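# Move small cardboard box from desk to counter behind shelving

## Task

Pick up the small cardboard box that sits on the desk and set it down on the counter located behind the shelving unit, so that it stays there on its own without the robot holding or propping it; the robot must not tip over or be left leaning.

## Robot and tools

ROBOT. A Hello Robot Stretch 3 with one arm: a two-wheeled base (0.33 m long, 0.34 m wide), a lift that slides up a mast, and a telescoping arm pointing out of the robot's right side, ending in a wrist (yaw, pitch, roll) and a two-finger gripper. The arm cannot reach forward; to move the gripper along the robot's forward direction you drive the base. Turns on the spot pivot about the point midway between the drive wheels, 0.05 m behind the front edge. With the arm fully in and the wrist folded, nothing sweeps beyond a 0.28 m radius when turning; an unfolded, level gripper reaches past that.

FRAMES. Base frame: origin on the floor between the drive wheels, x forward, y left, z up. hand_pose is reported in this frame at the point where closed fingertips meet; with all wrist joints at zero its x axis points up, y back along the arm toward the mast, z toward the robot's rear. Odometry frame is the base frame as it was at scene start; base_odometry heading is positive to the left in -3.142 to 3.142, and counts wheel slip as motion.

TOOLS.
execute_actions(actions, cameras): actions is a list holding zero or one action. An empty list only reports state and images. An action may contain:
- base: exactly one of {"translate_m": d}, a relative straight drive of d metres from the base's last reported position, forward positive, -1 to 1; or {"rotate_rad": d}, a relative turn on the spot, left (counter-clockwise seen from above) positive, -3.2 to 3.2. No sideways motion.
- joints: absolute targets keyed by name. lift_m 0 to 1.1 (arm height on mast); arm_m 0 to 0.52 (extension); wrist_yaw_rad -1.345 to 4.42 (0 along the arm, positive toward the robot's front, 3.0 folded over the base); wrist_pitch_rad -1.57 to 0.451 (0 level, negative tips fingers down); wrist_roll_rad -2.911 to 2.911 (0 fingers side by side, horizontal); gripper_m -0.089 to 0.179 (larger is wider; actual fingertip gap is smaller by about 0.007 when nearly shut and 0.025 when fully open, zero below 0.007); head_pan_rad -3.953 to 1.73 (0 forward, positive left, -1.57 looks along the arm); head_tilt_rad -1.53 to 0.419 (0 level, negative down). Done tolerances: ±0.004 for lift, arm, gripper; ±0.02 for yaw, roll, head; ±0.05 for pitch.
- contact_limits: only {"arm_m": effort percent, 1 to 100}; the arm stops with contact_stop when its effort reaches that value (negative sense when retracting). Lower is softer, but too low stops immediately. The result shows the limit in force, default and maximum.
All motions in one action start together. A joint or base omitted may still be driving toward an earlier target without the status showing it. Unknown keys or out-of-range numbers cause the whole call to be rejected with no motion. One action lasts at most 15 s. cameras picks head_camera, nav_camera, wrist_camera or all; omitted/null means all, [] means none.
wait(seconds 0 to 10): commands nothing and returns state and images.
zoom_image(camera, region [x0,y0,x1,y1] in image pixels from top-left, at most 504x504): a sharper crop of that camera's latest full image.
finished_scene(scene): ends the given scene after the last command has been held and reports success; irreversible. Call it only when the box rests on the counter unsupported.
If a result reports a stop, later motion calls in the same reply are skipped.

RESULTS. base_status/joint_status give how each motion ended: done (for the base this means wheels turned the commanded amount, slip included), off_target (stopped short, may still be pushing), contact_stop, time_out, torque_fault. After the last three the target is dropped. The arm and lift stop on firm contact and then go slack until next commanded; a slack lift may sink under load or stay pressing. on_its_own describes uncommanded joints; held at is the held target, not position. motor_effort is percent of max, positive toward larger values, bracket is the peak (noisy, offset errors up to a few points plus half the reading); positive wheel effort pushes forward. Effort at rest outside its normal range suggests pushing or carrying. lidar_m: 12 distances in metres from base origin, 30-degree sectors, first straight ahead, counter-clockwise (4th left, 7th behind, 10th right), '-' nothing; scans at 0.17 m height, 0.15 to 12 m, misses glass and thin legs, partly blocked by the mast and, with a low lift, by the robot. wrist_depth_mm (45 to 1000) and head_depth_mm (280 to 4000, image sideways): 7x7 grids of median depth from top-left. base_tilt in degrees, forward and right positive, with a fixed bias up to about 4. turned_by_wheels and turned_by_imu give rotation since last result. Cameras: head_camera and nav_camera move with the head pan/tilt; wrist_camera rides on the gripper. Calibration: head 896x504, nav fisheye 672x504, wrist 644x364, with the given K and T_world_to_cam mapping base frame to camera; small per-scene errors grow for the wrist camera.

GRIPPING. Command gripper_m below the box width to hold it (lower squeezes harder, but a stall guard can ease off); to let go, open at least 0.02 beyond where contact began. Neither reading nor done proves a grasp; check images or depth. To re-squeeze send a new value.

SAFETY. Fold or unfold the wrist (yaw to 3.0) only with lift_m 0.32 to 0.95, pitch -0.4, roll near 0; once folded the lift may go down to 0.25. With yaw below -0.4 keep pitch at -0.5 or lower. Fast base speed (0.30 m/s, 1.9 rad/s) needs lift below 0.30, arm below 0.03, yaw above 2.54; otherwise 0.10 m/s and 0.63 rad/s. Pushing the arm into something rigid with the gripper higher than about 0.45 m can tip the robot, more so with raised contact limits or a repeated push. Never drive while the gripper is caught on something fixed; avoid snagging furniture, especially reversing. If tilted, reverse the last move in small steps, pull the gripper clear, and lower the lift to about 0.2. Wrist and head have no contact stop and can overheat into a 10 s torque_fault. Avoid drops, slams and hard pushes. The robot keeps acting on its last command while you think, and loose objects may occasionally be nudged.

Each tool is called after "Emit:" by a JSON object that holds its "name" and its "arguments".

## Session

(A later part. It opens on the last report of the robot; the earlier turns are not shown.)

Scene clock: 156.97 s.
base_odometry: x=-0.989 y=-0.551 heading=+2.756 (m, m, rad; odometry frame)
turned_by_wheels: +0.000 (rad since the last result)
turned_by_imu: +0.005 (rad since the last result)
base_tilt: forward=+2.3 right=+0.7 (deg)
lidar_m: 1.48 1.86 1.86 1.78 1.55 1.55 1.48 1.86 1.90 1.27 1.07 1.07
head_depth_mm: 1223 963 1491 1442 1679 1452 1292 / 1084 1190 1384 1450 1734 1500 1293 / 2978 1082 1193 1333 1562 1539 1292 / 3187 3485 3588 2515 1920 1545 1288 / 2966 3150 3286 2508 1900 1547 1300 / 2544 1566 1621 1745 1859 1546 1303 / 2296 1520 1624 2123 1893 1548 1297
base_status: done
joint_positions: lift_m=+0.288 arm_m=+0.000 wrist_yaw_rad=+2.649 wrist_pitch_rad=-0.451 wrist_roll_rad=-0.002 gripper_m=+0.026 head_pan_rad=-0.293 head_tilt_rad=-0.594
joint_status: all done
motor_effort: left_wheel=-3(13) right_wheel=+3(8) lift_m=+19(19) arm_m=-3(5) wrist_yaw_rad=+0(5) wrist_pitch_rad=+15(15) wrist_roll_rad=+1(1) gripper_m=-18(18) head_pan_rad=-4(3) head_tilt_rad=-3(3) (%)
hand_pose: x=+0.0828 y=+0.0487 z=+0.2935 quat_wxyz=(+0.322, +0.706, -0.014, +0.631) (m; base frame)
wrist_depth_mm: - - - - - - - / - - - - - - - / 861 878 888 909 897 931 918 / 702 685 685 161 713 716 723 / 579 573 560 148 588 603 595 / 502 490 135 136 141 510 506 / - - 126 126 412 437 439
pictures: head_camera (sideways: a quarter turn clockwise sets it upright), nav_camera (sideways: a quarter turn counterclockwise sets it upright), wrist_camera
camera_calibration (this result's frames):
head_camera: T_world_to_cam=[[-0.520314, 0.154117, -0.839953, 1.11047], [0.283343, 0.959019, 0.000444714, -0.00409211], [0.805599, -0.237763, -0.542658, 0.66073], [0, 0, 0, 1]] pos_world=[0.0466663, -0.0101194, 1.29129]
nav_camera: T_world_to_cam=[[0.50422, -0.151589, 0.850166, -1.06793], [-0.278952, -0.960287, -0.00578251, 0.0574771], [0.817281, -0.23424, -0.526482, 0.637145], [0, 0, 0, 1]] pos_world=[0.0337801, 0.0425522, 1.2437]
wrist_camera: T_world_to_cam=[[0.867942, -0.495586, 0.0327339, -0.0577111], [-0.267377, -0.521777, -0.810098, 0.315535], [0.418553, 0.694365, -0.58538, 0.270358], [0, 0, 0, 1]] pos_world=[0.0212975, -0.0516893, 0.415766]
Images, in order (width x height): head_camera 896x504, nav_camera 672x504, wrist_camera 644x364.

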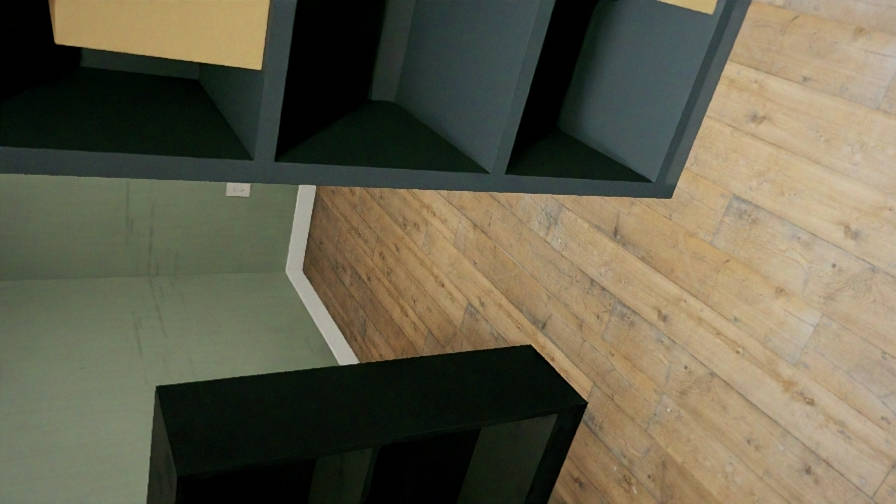

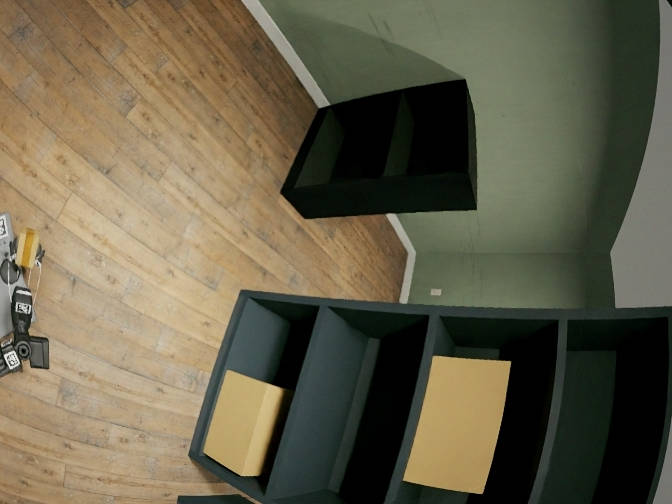

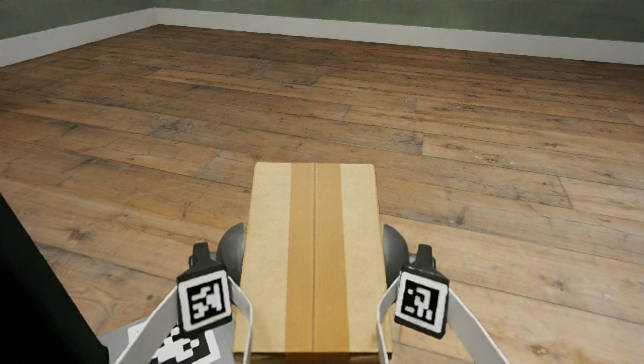

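Emit:
{"name": "execute_actions", "arguments": {"actions": [{"base": {"translate_m": 1.0}, "joints": {"head_pan_rad": -0.85, "head_tilt_rad": -0.5}}], "cameras": ["head_camera", "nav_camera"]}}

Scene clock: 174.73 s.
base_odometry: x=-1.916 y=-0.175 heading=+2.756 (m, m, rad; odometry frame)
turned_by_wheels: +0.000 (rad since the last result)
turned_by_imu: +0.008 (rad since the last result)
base_tilt: forward=+2.1 right=+0.5 (deg)
lidar_m: 0.49 1.14 1.14 1.34 2.24 1.85 2.48 2.61 0.78 0.45 0.58 0.64
head_depth_mm: 2210 2315 770 787 802 818 834 / 2206 2379 1960 2170 2131 1598 1236 / 2194 2329 1944 2141 2122 1662 1367 / 2179 2335 2011 2206 2119 1663 1373 / 2170 2359 2555 2730 2131 1666 1370 / 2181 2344 2552 2717 2143 1666 1371 / 2163 2333 2519 2688 2130 1685 1373
base_status: done
joint_positions: lift_m=+0.288 arm_m=+0.000 wrist_yaw_rad=+2.649 wrist_pitch_rad=-0.451 wrist_roll_rad=-0.002 gripper_m=+0.026 head_pan_rad=-0.843 head_tilt_rad=-0.507
joint_status: all done
motor_effort: left_wheel=-3(10) right_wheel=+3(7) lift_m=+20(19) arm_m=-3(3) wrist_yaw_rad=+1(1) wrist_pitch_rad=+15(15) wrist_roll_rad=+2(1) gripper_m=-18(17) head_pan_rad=-3(27) head_tilt_rad=+2(9) (%)
hand_pose: x=+0.0828 y=+0.0487 z=+0.2935 quat_wxyz=(+0.322, +0.706, -0.014, +0.631) (m; base frame)
wrist_depth_mm: - - - - - 937 858 / - - - - - - 912 / 874 886 877 880 893 880 715 / 701 700 680 161 713 715 581 / 576 578 566 148 589 590 515 / 506 496 135 136 141 505 476 / - - 125 126 416 439 426
pictures: head_camera (sideways: a quarter turn clockwise sets it upright), nav_camera (sideways: a quarter turn counterclockwise sets it upright)
camera_calibration (this result's frames):
head_camera: T_world_to_cam=[[-0.313375, 0.347489, -0.883769, 1.16634], [0.742695, 0.66963, -0.0000604599, -0.00623651], [0.591777, -0.65639, -0.467924, 0.564795], [0, 0, 0, 1]] pos_world=[0.0359024, -0.0303896, 1.29506]
nav_camera: T_world_to_cam=[[0.300426, -0.33631, 0.892547, -1.12196], [-0.739319, -0.673338, -0.0048618, 0.0590873], [0.602621, -0.658416, -0.450929, 0.540147], [0, 0, 0, 1]] pos_world=[0.0552476, 0.0181001, 1.24526]
Images, in order (width x height): head_camera 896x504, nav_camera 672x504.

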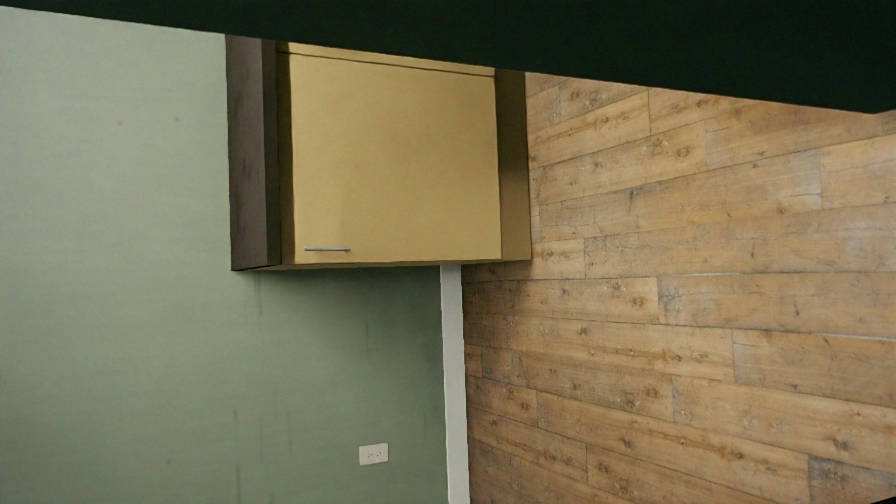

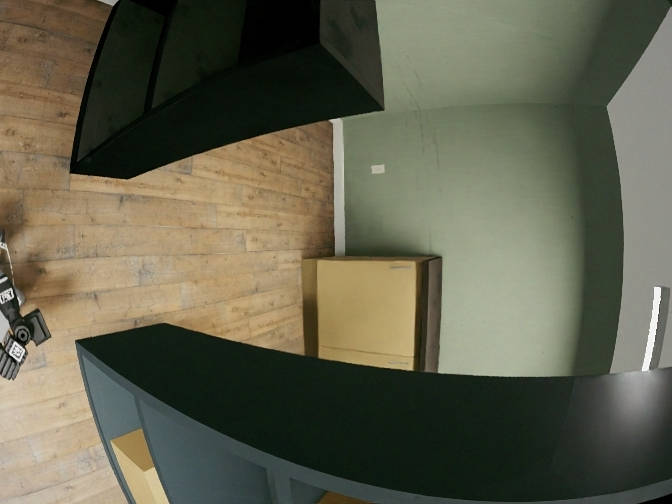

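Emit:
{"name": "execute_actions", "arguments": {"actions": [{"base": {"rotate_rad": -0.743}, "joints": {"head_pan_rad": 0.0, "head_tilt_rad": -1.05}}], "cameras": ["head_camera"]}}

Scene clock: 189.90 s.
base_odometry: x=-1.916 y=-0.175 heading=+2.013 (m, m, rad; odometry frame)
turned_by_wheels: -0.743 (rad since the last result)
turned_by_imu: -0.748 (rad since the last result)
base_tilt: forward=+2.4 right=+0.6 (deg)
lidar_m: 1.92 0.49 0.96 1.14 1.21 1.76 1.85 2.38 2.66 1.15 0.48 0.45
head_depth_mm: 1852 2016 993 974 964 1188 1115 / 1868 2011 1742 1499 1341 1222 1114 / 1902 2022 1761 1520 1360 1228 1123 / 2376 2035 1739 1530 1360 1226 1120 / 2354 2041 1744 1535 1366 1227 1122 / 2368 2049 1750 1533 1329 1232 1115 / 2381 2047 1750 952 1027 1205 1124
base_status: done
joint_positions: lift_m=+0.288 arm_m=+0.000 wrist_yaw_rad=+2.649 wrist_pitch_rad=-0.451 wrist_roll_rad=-0.002 gripper_m=+0.026 head_pan_rad=-0.007 head_tilt_rad=-1.038
joint_status: all done
motor_effort: left_wheel=+3(14) right_wheel=-2(6) lift_m=+19(19) arm_m=-3(3) wrist_yaw_rad=+1(1) wrist_pitch_rad=+15(15) wrist_roll_rad=+1(1) gripper_m=-18(18) head_pan_rad=+3(31) head_tilt_rad=-5(25) (%)
hand_pose: x=+0.0828 y=+0.0487 z=+0.2935 quat_wxyz=(+0.322, +0.706, -0.014, +0.631) (m; base frame)
wrist_depth_mm: 879 955 - - 480 499 - / 951 - - 951 524 561 - / 860 880 892 816 556 634 914 / 700 701 670 161 610 695 722 / 577 580 560 148 589 595 593 / 505 492 135 136 141 504 509 / - - 125 126 416 441 442
pictures: head_camera (sideways: a quarter turn clockwise sets it upright)
camera_calibration (this result's frames):
head_camera: T_world_to_cam=[[-0.850809, 0.00316346, -0.525466, 0.702653], [0.00192699, 0.999994, 0.00290017, -0.00557122], [0.525472, 0.00145493, -0.85081, 1.06321], [0, 0, 0, 1]] pos_world=[0.0391477, 0.00180148, 1.27382]
Images, in order (width x height): head_camera 896x504.

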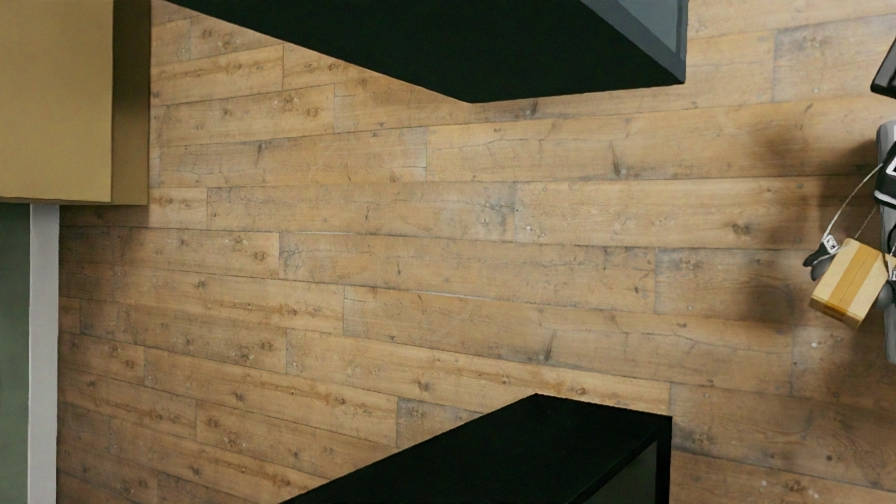

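Emit:
{"name": "execute_actions", "arguments": {"actions": [{"base": {"translate_m": 1.0}, "joints": {"head_pan_rad": -0.3, "head_tilt_rad": -0.6}}], "cameras": ["head_camera", "nav_camera"]}}

Scene clock: 199.87 s.
base_odometry: x=-2.344 y=+0.728 heading=+2.014 (m, m, rad; odometry frame)
turned_by_wheels: +0.000 (rad since the last result)
turned_by_imu: +0.008 (rad since the last result)
base_tilt: forward=+2.2 right=+0.6 (deg)
lidar_m: 0.94 1.40 1.09 1.06 0.48 0.44 2.84 0.46 0.40 1.00 1.23 0.95
head_depth_mm: 1433 1525 1088 1191 1374 1527 1280 / 1394 1493 1078 1152 1320 1483 1280 / 1375 1478 1042 1118 1279 1477 1281 / 1341 1448 1032 1085 1231 1450 1287 / 1298 1422 1214 1434 1741 1522 1290 / 1282 1394 1531 1714 1817 1532 1297 / 1251 1366 1499 1665 1813 1538 1298
base_status: done
joint_positions: lift_m=+0.288 arm_m=+0.000 wrist_yaw_rad=+2.649 wrist_pitch_rad=-0.451 wrist_roll_rad=-0.002 gripper_m=+0.026 head_pan_rad=-0.293 head_tilt_rad=-0.605
joint_status: all done
motor_effort: left_wheel=+2(15) right_wheel=-1(4) lift_m=+19(20) arm_m=-3(3) wrist_yaw_rad=+1(1) wrist_pitch_rad=+15(15) wrist_roll_rad=+1(1) gripper_m=-18(18) head_pan_rad=-3(20) head_tilt_rad=+1(19) (%)
hand_pose: x=+0.0828 y=+0.0487 z=+0.2935 quat_wxyz=(+0.322, +0.706, -0.014, +0.631) (m; base frame)
wrist_depth_mm: 821 891 - - - - - / 864 963 - - - - - / 872 893 913 897 914 928 911 / 689 695 680 160 717 712 723 / 573 581 560 148 593 589 596 / 504 501 135 136 141 503 511 / - - 125 126 412 437 436
pictures: head_camera (sideways: a quarter turn clockwise sets it upright), nav_camera (sideways: a quarter turn counterclockwise sets it upright)
camera_calibration (this result's frames):
head_camera: T_world_to_cam=[[-0.529643, 0.156901, -0.833583, 1.10222], [0.283297, 0.959032, 0.000512372, -0.0041799], [0.799513, -0.23588, -0.552395, 0.673434], [0, 0, 0, 1]] pos_world=[0.046546, -0.0100808, 1.29079]
nav_camera: T_world_to_cam=[[0.513664, -0.15441, 0.843983, -1.05993], [-0.278966, -0.960283, -0.00590297, 0.0576339], [0.811374, -0.232411, -0.536338, 0.650004], [0, 0, 0, 1]] pos_world=[0.0331287, 0.0427495, 1.24352]
Images, in order (width x height): head_camera 896x504, nav_camera 672x504.

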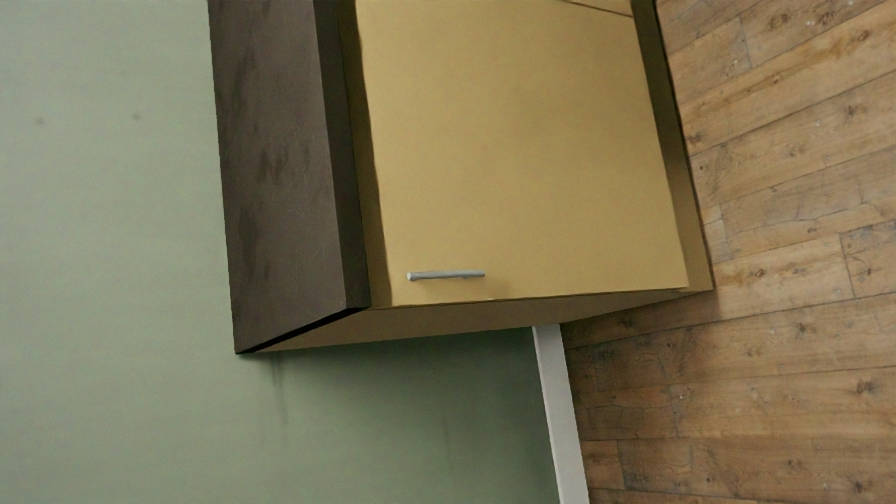

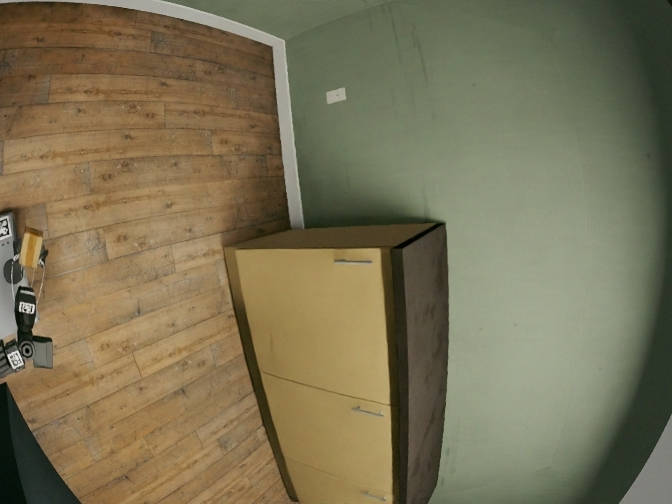

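Emit:
{"name": "execute_actions", "arguments": {"actions": [{"base": {"translate_m": 0.52}, "joints": {"lift_m": 0.81, "wrist_yaw_rad": 0.0, "head_pan_rad": -0.9, "head_tilt_rad": -0.9}}], "cameras": ["nav_camera", "wrist_camera"]}}

Scene clock: 221.80 s.
base_odometry: x=-2.567 y=+1.198 heading=+2.014 (m, m, rad; odometry frame)
turned_by_wheels: +0.000 (rad since the last result)
turned_by_imu: +0.005 (rad since the last result)
base_tilt: forward=+2.1 right=+0.7 (deg)
lidar_m: 0.97 1.07 1.04 1.02 1.09 0.90 1.18 0.80 1.08 1.24 0.55 0.45
head_depth_mm: 981 958 1257 1673 1468 1293 1162 / 985 797 997 1321 1472 1286 1140 / 985 741 835 1040 1417 1295 1147 / 990 743 705 863 1088 1292 1147 / 998 746 617 730 887 1224 1150 / 998 748 597 631 756 1115 1150 / 963 752 598 564 872 1273 1154
base_status: done
joint_positions: lift_m=+0.810 arm_m=+0.000 wrist_yaw_rad=+0.001 wrist_pitch_rad=-0.451 wrist_roll_rad=-0.002 gripper_m=+0.026 head_pan_rad=-0.893 head_tilt_rad=-0.889
joint_status: all done
motor_effort: left_wheel=+2(13) right_wheel=+0(5) lift_m=+28(29) arm_m=-3(3) wrist_yaw_rad=-2(1) wrist_pitch_rad=+15(15) wrist_roll_rad=+2(1) gripper_m=-18(17) head_pan_rad=-4(28) head_tilt_rad=-4(19) (%)
hand_pose: x=-0.0212 y=-0.3653 z=+0.8151 quat_wxyz=(+0.690, +0.159, -0.688, -0.158) (m; base frame)
wrist_depth_mm: 476 664 - - - - 909 / 484 681 - - - - 889 / 486 693 - - - - 884 / 491 693 - 162 - - 864 / 493 709 922 147 - - 849 / 501 700 135 136 141 - 852 / 506 684 129 126 913 - 846
pictures: nav_camera (sideways: a quarter turn counterclockwise sets it upright), wrist_camera
camera_calibration (this result's frames):
nav_camera: T_world_to_cam=[[0.471328, -0.584828, 0.660172, -0.820089], [-0.773844, -0.633318, -0.00855472, 0.0641023], [0.423102, -0.506838, -0.751066, 0.931686], [0, 0, 0, 1]] pos_world=[0.041938, 0.0332003, 1.24171]
wrist_camera: T_world_to_cam=[[-0.999158, 0.0247647, 0.0327251, -0.0391553], [-0.0120043, 0.586172, -0.810098, 0.904324], [-0.0392444, -0.809808, -0.585381, 0.347478], [0, 0, 0, 1]] pos_world=[-0.01463, -0.247729, 0.937279]
Images, in order (width x height): nav_camera 672x504, wrist_camera 644x364.

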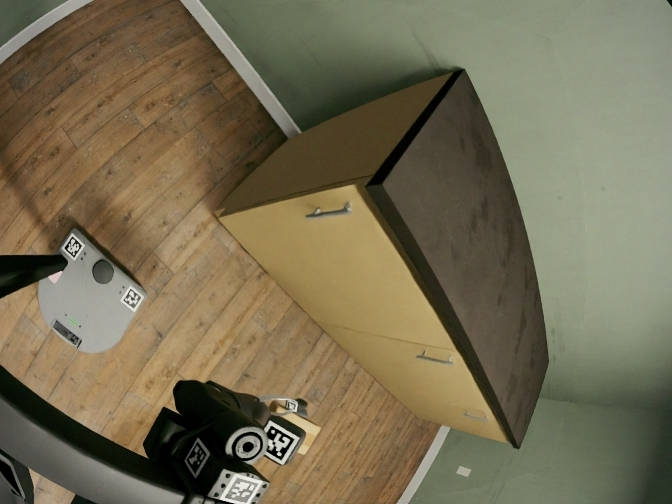

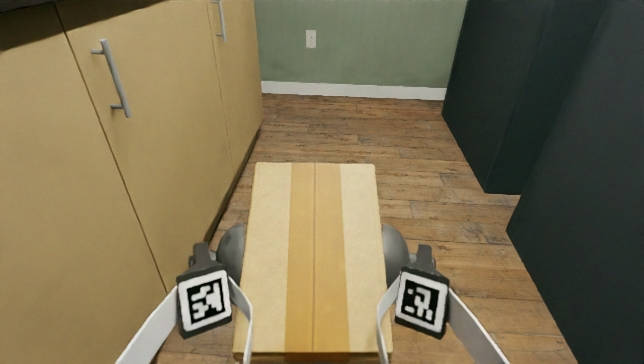

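Emit:
{"name": "execute_actions", "arguments": {"actions": [{"base": {"rotate_rad": 0.9}, "joints": {"lift_m": 1.04, "arm_m": 0.04, "wrist_pitch_rad": -0.85, "head_pan_rad": -1.5, "head_tilt_rad": -0.6}}], "cameras": ["nav_camera", "wrist_camera"]}}

Scene clock: 228.20 s.
base_odometry: x=-2.567 y=+1.198 heading=+2.913 (m, m, rad; odometry frame)
turned_by_wheels: +0.900 (rad since the last result)
turned_by_imu: +0.910 (rad since the last result)
base_tilt: forward=+2.3 right=+0.6 (deg)
lidar_m: 1.08 1.02 1.05 0.93 0.91 0.80 0.92 2.13 0.64 0.45 0.53 1.03
head_depth_mm: 1187 1325 - - - - 1220 / 1107 1231 - - - - 1061 / 1044 1151 1018 - 577 - 912 / 987 1075 1026 718 576 681 804 / 934 1023 1029 719 591 686 901 / 890 967 1005 754 822 1157 1261 / 848 918 974 1029 1202 1350 1294
base_status: done
joint_positions: lift_m=+1.040 arm_m=+0.040 wrist_yaw_rad=+0.001 wrist_pitch_rad=-0.864 wrist_roll_rad=-0.002 gripper_m=+0.026 head_pan_rad=-1.493 head_tilt_rad=-0.606
joint_status: all done
motor_effort: left_wheel=-4(9) right_wheel=+3(8) lift_m=+28(33) arm_m=+3(4) wrist_yaw_rad=-1(1) wrist_pitch_rad=+7(15) wrist_roll_rad=+1(1) gripper_m=-18(18) head_pan_rad=-3(28) head_tilt_rad=+1(16) (%)
hand_pose: x=-0.0215 y=-0.3329 z=+0.9680 quat_wxyz=(+0.643, +0.297, -0.641, -0.296) (m; base frame)
wrist_depth_mm: 654 351 345 355 360 407 705 / 708 321 312 314 367 607 - / 784 861 283 378 537 898 - / 876 - 297 161 755 - - / - - 412 148 - - - / - - 136 136 141 - - / - - 129 126 - - -
pictures: nav_camera (sideways: a quarter turn counterclockwise sets it upright), wrist_camera
camera_calibration (this result's frames):
nav_camera: T_world_to_cam=[[0.0423405, -0.535549, 0.843442, -1.05635], [-0.996097, -0.0880644, -0.00591337, 0.062022], [0.0774441, -0.8399, -0.537188, 0.655587], [0, 0, 0, 1]] pos_world=[0.0557348, -0.00963688, 1.24351]
wrist_camera: T_world_to_cam=[[-0.999122, 0.0104876, 0.04056, -0.0575715], [-0.0115333, 0.861891, -0.506962, 0.807531], [-0.0402752, -0.506984, -0.861014, 0.830813], [0, 0, 0, 1]] pos_world=[-0.0147463, -0.274192, 1.12706]
Images, in order (width x height): nav_camera 672x504, wrist_camera 644x364.

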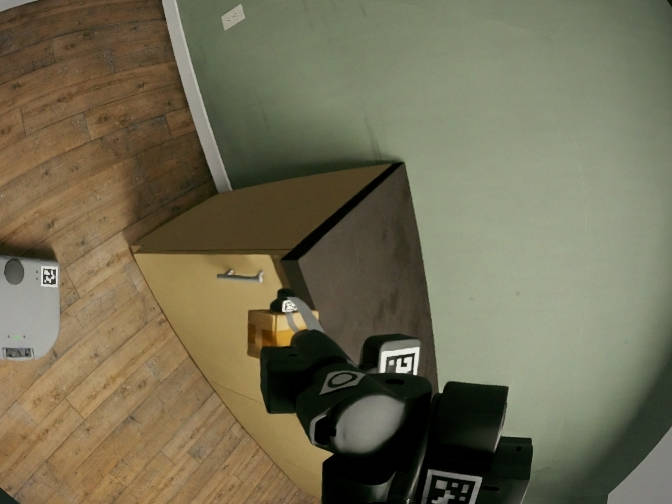

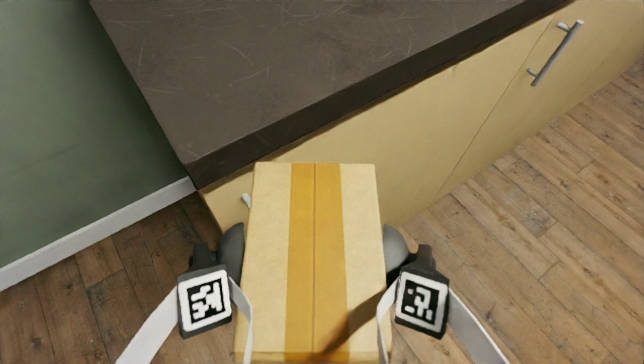

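Emit:
{"name": "execute_actions", "arguments": {"actions": [{"joints": {"lift_m": 1.027, "arm_m": 0.42}}], "cameras": ["nav_camera", "wrist_camera"]}}

Scene clock: 233.93 s.
base_odometry: x=-2.567 y=+1.198 heading=+2.913 (m, m, rad; odometry frame)
turned_by_wheels: +0.000 (rad since the last result)
turned_by_imu: +0.001 (rad since the last result)
base_tilt: forward=+2.2 right=+0.6 (deg)
lidar_m: 1.09 1.02 1.04 0.93 0.91 0.80 0.92 2.13 0.64 0.45 0.53 1.03
head_depth_mm: 1165 1326 1011 712 789 964 1226 / 1090 - 1016 713 710 846 1044 / 1051 - - 700 615 755 909 / 988 1078 1024 714 589 667 803 / 939 1019 1028 721 593 686 899 / 886 971 1000 753 819 1150 1258 / 848 914 972 1026 1194 1356 1295
base_status: not commanded
joint_positions: lift_m=+1.027 arm_m=+0.420 wrist_yaw_rad=+0.000 wrist_pitch_rad=-0.865 wrist_roll_rad=-0.002 gripper_m=+0.026 head_pan_rad=-1.493 head_tilt_rad=-0.606
joint_status: all done
motor_effort: left_wheel=-3(4) right_wheel=+3(3) lift_m=+19(28) arm_m=+3(5) wrist_yaw_rad=+0(1) wrist_pitch_rad=+7(7) wrist_roll_rad=+1(1) gripper_m=-18(18) head_pan_rad=-3(3) head_tilt_rad=+1(2) (%)
hand_pose: x=-0.0216 y=-0.7127 z=+0.9553 quat_wxyz=(+0.643, +0.297, -0.641, -0.296) (m; base frame)
wrist_depth_mm: 319 320 325 332 333 341 343 / 284 286 289 293 297 300 302 / 257 259 261 265 266 268 272 / 233 234 233 161 240 245 246 / 213 215 213 147 222 222 224 / 198 199 136 136 141 205 207 / 184 185 129 126 183 191 192
pictures: nav_camera (sideways: a quarter turn counterclockwise sets it upright), wrist_camera
camera_calibration (this result's frames):
nav_camera: T_world_to_cam=[[0.0421894, -0.535443, 0.843517, -1.05644], [-0.99612, -0.0878011, -0.00591193, 0.0620202], [0.0772273, -0.839995, -0.53707, 0.655435], [0, 0, 0, 1]] pos_world=[0.0557329, -0.00965818, 1.24351]
wrist_camera: T_world_to_cam=[[-0.999115, 0.0114122, 0.040473, -0.0524594], [-0.010656, 0.862345, -0.50621, 1.12811], [-0.0406787, -0.506193, -0.86146, 0.628367], [0, 0, 0, 1]] pos_world=[-0.0148309, -0.654142, 1.11449]
Images, in order (width x height): nav_camera 672x504, wrist_camera 644x364.

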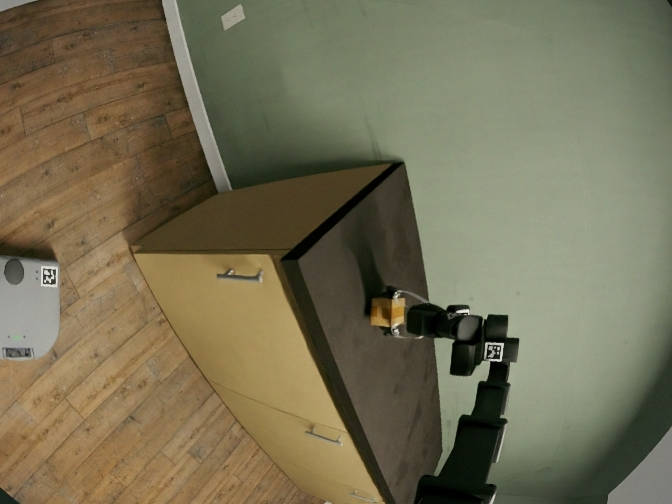

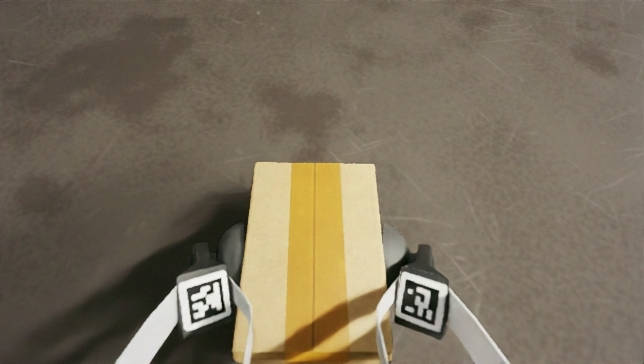

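Emit:
{"name": "execute_actions", "arguments": {"actions": [{"joints": {"lift_m": 1.009}}], "cameras": []}}

Emit:
{"name": "execute_actions", "arguments": {"actions": [{"joints": {"gripper_m": 0.11}}], "cameras": ["wrist_camera"]}}

Emit:
{"name": "execute_actions", "arguments": {"actions": [{"joints": {"lift_m": 1.08, "arm_m": 0.33}}]}}

Scene clock: 237.77 s.
base_odometry: x=-2.567 y=+1.198 heading=+2.913 (m, m, rad; odometry frame)
turned_by_wheels: +0.000 (rad since the last result)
turned_by_imu: +0.001 (rad since the last result)
base_tilt: forward=+2.2 right=+0.5 (deg)
lidar_m: 1.08 1.02 1.05 0.93 0.91 0.80 0.92 2.13 0.64 0.45 0.53 1.03
head_depth_mm: 1185 - 1008 711 790 962 1223 / 1103 - 957 714 710 845 1043 / 1045 1119 - 710 616 752 907 / 987 1079 1022 719 590 667 805 / 937 1023 1031 721 593 685 897 / 891 965 1006 753 821 1154 1260 / 849 917 977 1029 1200 1346 1291
base_status: not commanded
joint_positions: lift_m=+1.009 arm_m=+0.420 wrist_yaw_rad=+0.000 wrist_pitch_rad=-0.865 wrist_roll_rad=-0.002 gripper_m=+0.026 head_pan_rad=-1.493 head_tilt_rad=-0.606
joint_status: all done
motor_effort: left_wheel=-3(3) right_wheel=+3(3) lift_m=+19(17) arm_m=+3(3) wrist_yaw_rad=+0(1) wrist_pitch_rad=+7(7) wrist_roll_rad=+1(1) gripper_m=-18(18) head_pan_rad=-3(3) head_tilt_rad=+2(1) (%)
hand_pose: x=-0.0216 y=-0.7126 z=+0.9373 quat_wxyz=(+0.643, +0.297, -0.641, -0.296) (m; base frame)
wrist_depth_mm: 292 294 301 303 305 309 314 / 260 262 265 267 271 274 278 / 234 235 240 240 242 246 248 / 213 214 214 161 220 222 225 / 195 196 194 147 202 202 205 / 180 182 136 136 141 187 189 / 168 169 129 126 168 175 175
pictures: none
No camera images: the call's "cameras" was empty. Leave "cameras" out to get every camera's image.

Scene clock: 239.10 s.
base_odometry: x=-2.567 y=+1.198 heading=+2.913 (m, m, rad; odometry frame)
turned_by_wheels: +0.000 (rad since the last result)
turned_by_imu: +0.000 (rad since the last result)
base_tilt: forward=+2.2 right=+0.5 (deg)
lidar_m: 1.08 1.02 1.05 0.93 0.91 0.80 0.92 2.13 0.64 0.45 0.53 1.03
head_depth_mm: 1185 - 1009 713 788 962 1226 / 1109 - 960 714 709 847 1048 / 1046 1117 - 712 615 753 907 / 986 1081 1025 717 591 667 805 / 936 1022 1029 718 594 687 895 / 891 969 1004 753 822 1153 1260 / 849 916 973 1025 1189 1341 1286
base_status: not commanded
joint_positions: lift_m=+1.009 arm_m=+0.420 wrist_yaw_rad=+0.000 wrist_pitch_rad=-0.862 wrist_roll_rad=-0.002 gripper_m=+0.110 head_pan_rad=-1.493 head_tilt_rad=-0.606
joint_status: all done
motor_effort: left_wheel=-3(3) right_wheel=+3(3) lift_m=+20(19) arm_m=+3(3) wrist_yaw_rad=+0(0) wrist_pitch_rad=+6(7) wrist_roll_rad=+1(1) gripper_m=+1(88) head_pan_rad=-3(2) head_tilt_rad=+2(2) (%)
hand_pose: x=-0.0216 y=-0.7132 z=+0.9377 quat_wxyz=(+0.643, +0.296, -0.641, -0.296) (m; base frame)
wrist_depth_mm: 296 297 302 304 309 311 315 / 262 263 264 269 273 274 278 / 236 238 239 241 244 247 250 / 214 216 214 162 222 224 225 / 196 198 195 148 202 204 206 / 181 184 140 137 183 189 189 / 169 167 165 129 171 172 176
pictures: wrist_camera
camera_calibration (this result's frames):
wrist_camera: T_world_to_cam=[[-0.999115, 0.0115162, 0.0404445, -0.0516393], [-0.010655, 0.86106, -0.508392, 1.12078], [-0.0406799, -0.508373, -0.860175, 0.610148], [0, 0, 0, 1]] pos_world=[-0.014831, -0.654278, 1.09672]
Images, in order (width x height): wrist_camera 644x364.

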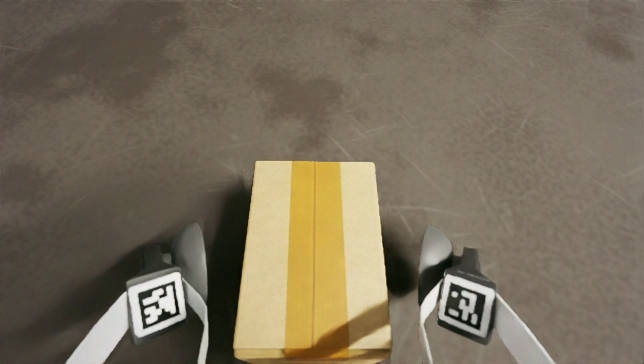

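Scene clock: 241.00 s.
base_odometry: x=-2.567 y=+1.198 heading=+2.913 (m, m, rad; odometry frame)
turned_by_wheels: +0.000 (rad since the last result)
turned_by_imu: +0.000 (rad since the last result)
base_tilt: forward=+2.2 right=+0.4 (deg)
lidar_m: 1.08 1.02 1.04 0.93 0.91 0.80 0.92 2.13 0.64 0.45 0.53 1.03
head_depth_mm: 1237 1343 1009 711 790 961 1215 / - - 1011 714 711 842 1047 / 1022 - 908 714 616 753 910 / 986 1085 1087 718 591 665 806 / 936 1014 1030 720 593 685 896 / 887 964 1003 754 817 1158 1268 / 847 913 974 1029 1192 1354 1291
base_status: not commanded
joint_positions: lift_m=+1.080 arm_m=+0.330 wrist_yaw_rad=+0.000 wrist_pitch_rad=-0.862 wrist_roll_rad=-0.002 gripper_m=+0.110 head_pan_rad=-1.493 head_tilt_rad=-0.606
joint_status: all done
motor_effort: left_wheel=-3(3) right_wheel=+3(3) lift_m=+27(29) arm_m=-3(3) wrist_yaw_rad=+0(0) wrist_pitch_rad=+6(6) wrist_roll_rad=+1(1) gripper_m=+0(0) head_pan_rad=-3(4) head_tilt_rad=+1(1) (%)
hand_pose: x=-0.0216 y=-0.6237 z=+1.0082 quat_wxyz=(+0.643, +0.296, -0.641, -0.296) (m; base frame)
wrist_depth_mm: 402 405 411 414 423 427 435 / 356 358 363 366 372 378 382 / 323 327 328 267 335 339 339 / 294 296 297 243 303 306 308 / 268 271 274 253 279 280 286 / 249 252 252 253 256 258 - / 232 229 235 236 236 238 -
pictures: head_camera (sideways: a quarter turn clockwise sets it upright), nav_camera (sideways: a quarter turn counterclockwise sets it upright), wrist_camera
camera_calibration (this result's frames):
head_camera: T_world_to_cam=[[-0.045652, 0.551202, -0.833122, 1.09866], [0.996523, 0.0833165, 0.000517211, -0.0085369], [0.0696979, -0.830202, -0.553089, 0.678789], [0, 0, 0, 1]] pos_world=[0.0113532, -0.0413417, 1.29076]
nav_camera: T_world_to_cam=[[0.0421871, -0.535413, 0.843536, -1.05647], [-0.99612, -0.0878015, -0.00591156, 0.0620197], [0.0772288, -0.840014, -0.53704, 0.655397], [0, 0, 0, 1]] pos_world=[0.055733, -0.00966022, 1.24351]
wrist_camera: T_world_to_cam=[[-0.999116, 0.0115045, 0.0404444, -0.055529], [-0.010665, 0.86106, -0.508392, 1.07955], [-0.0406739, -0.508374, -0.860175, 0.716344], [0, 0, 0, 1]] pos_world=[-0.01483, -0.564748, 1.16726]
Images, in order (width x height): head_camera 896x504, nav_camera 672x504, wrist_camera 644x364.

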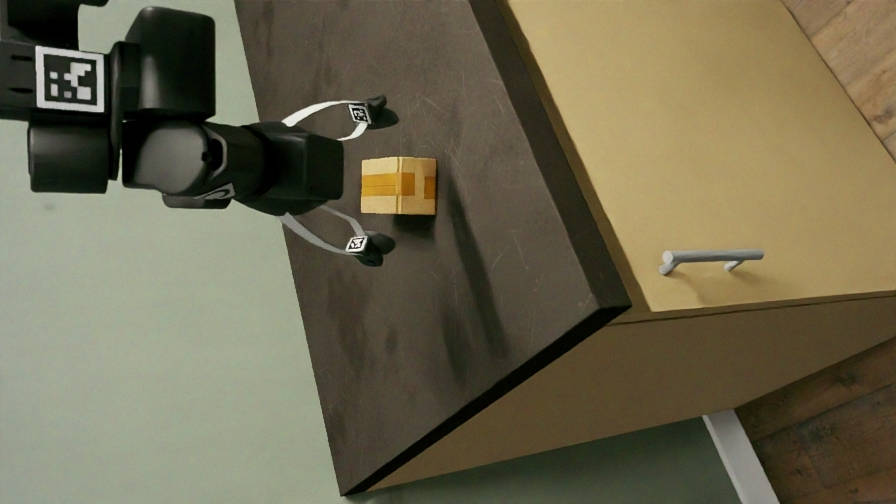

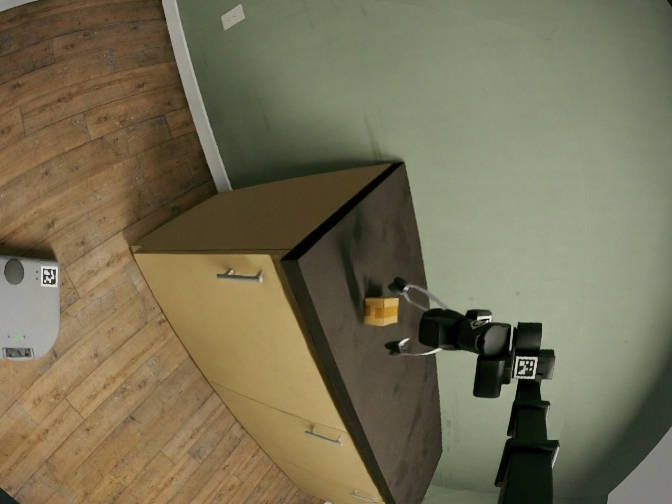

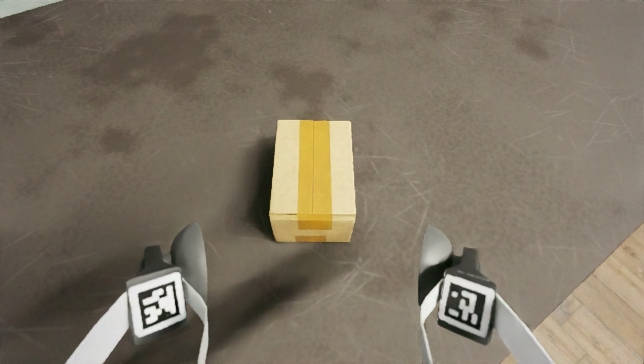

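The box is resting on the counter, well inside the edges, and the gripper is clear.

Emit:
{"name": "finished_scene", "arguments": {"scene": 2}}

The scene is finished: the task was done.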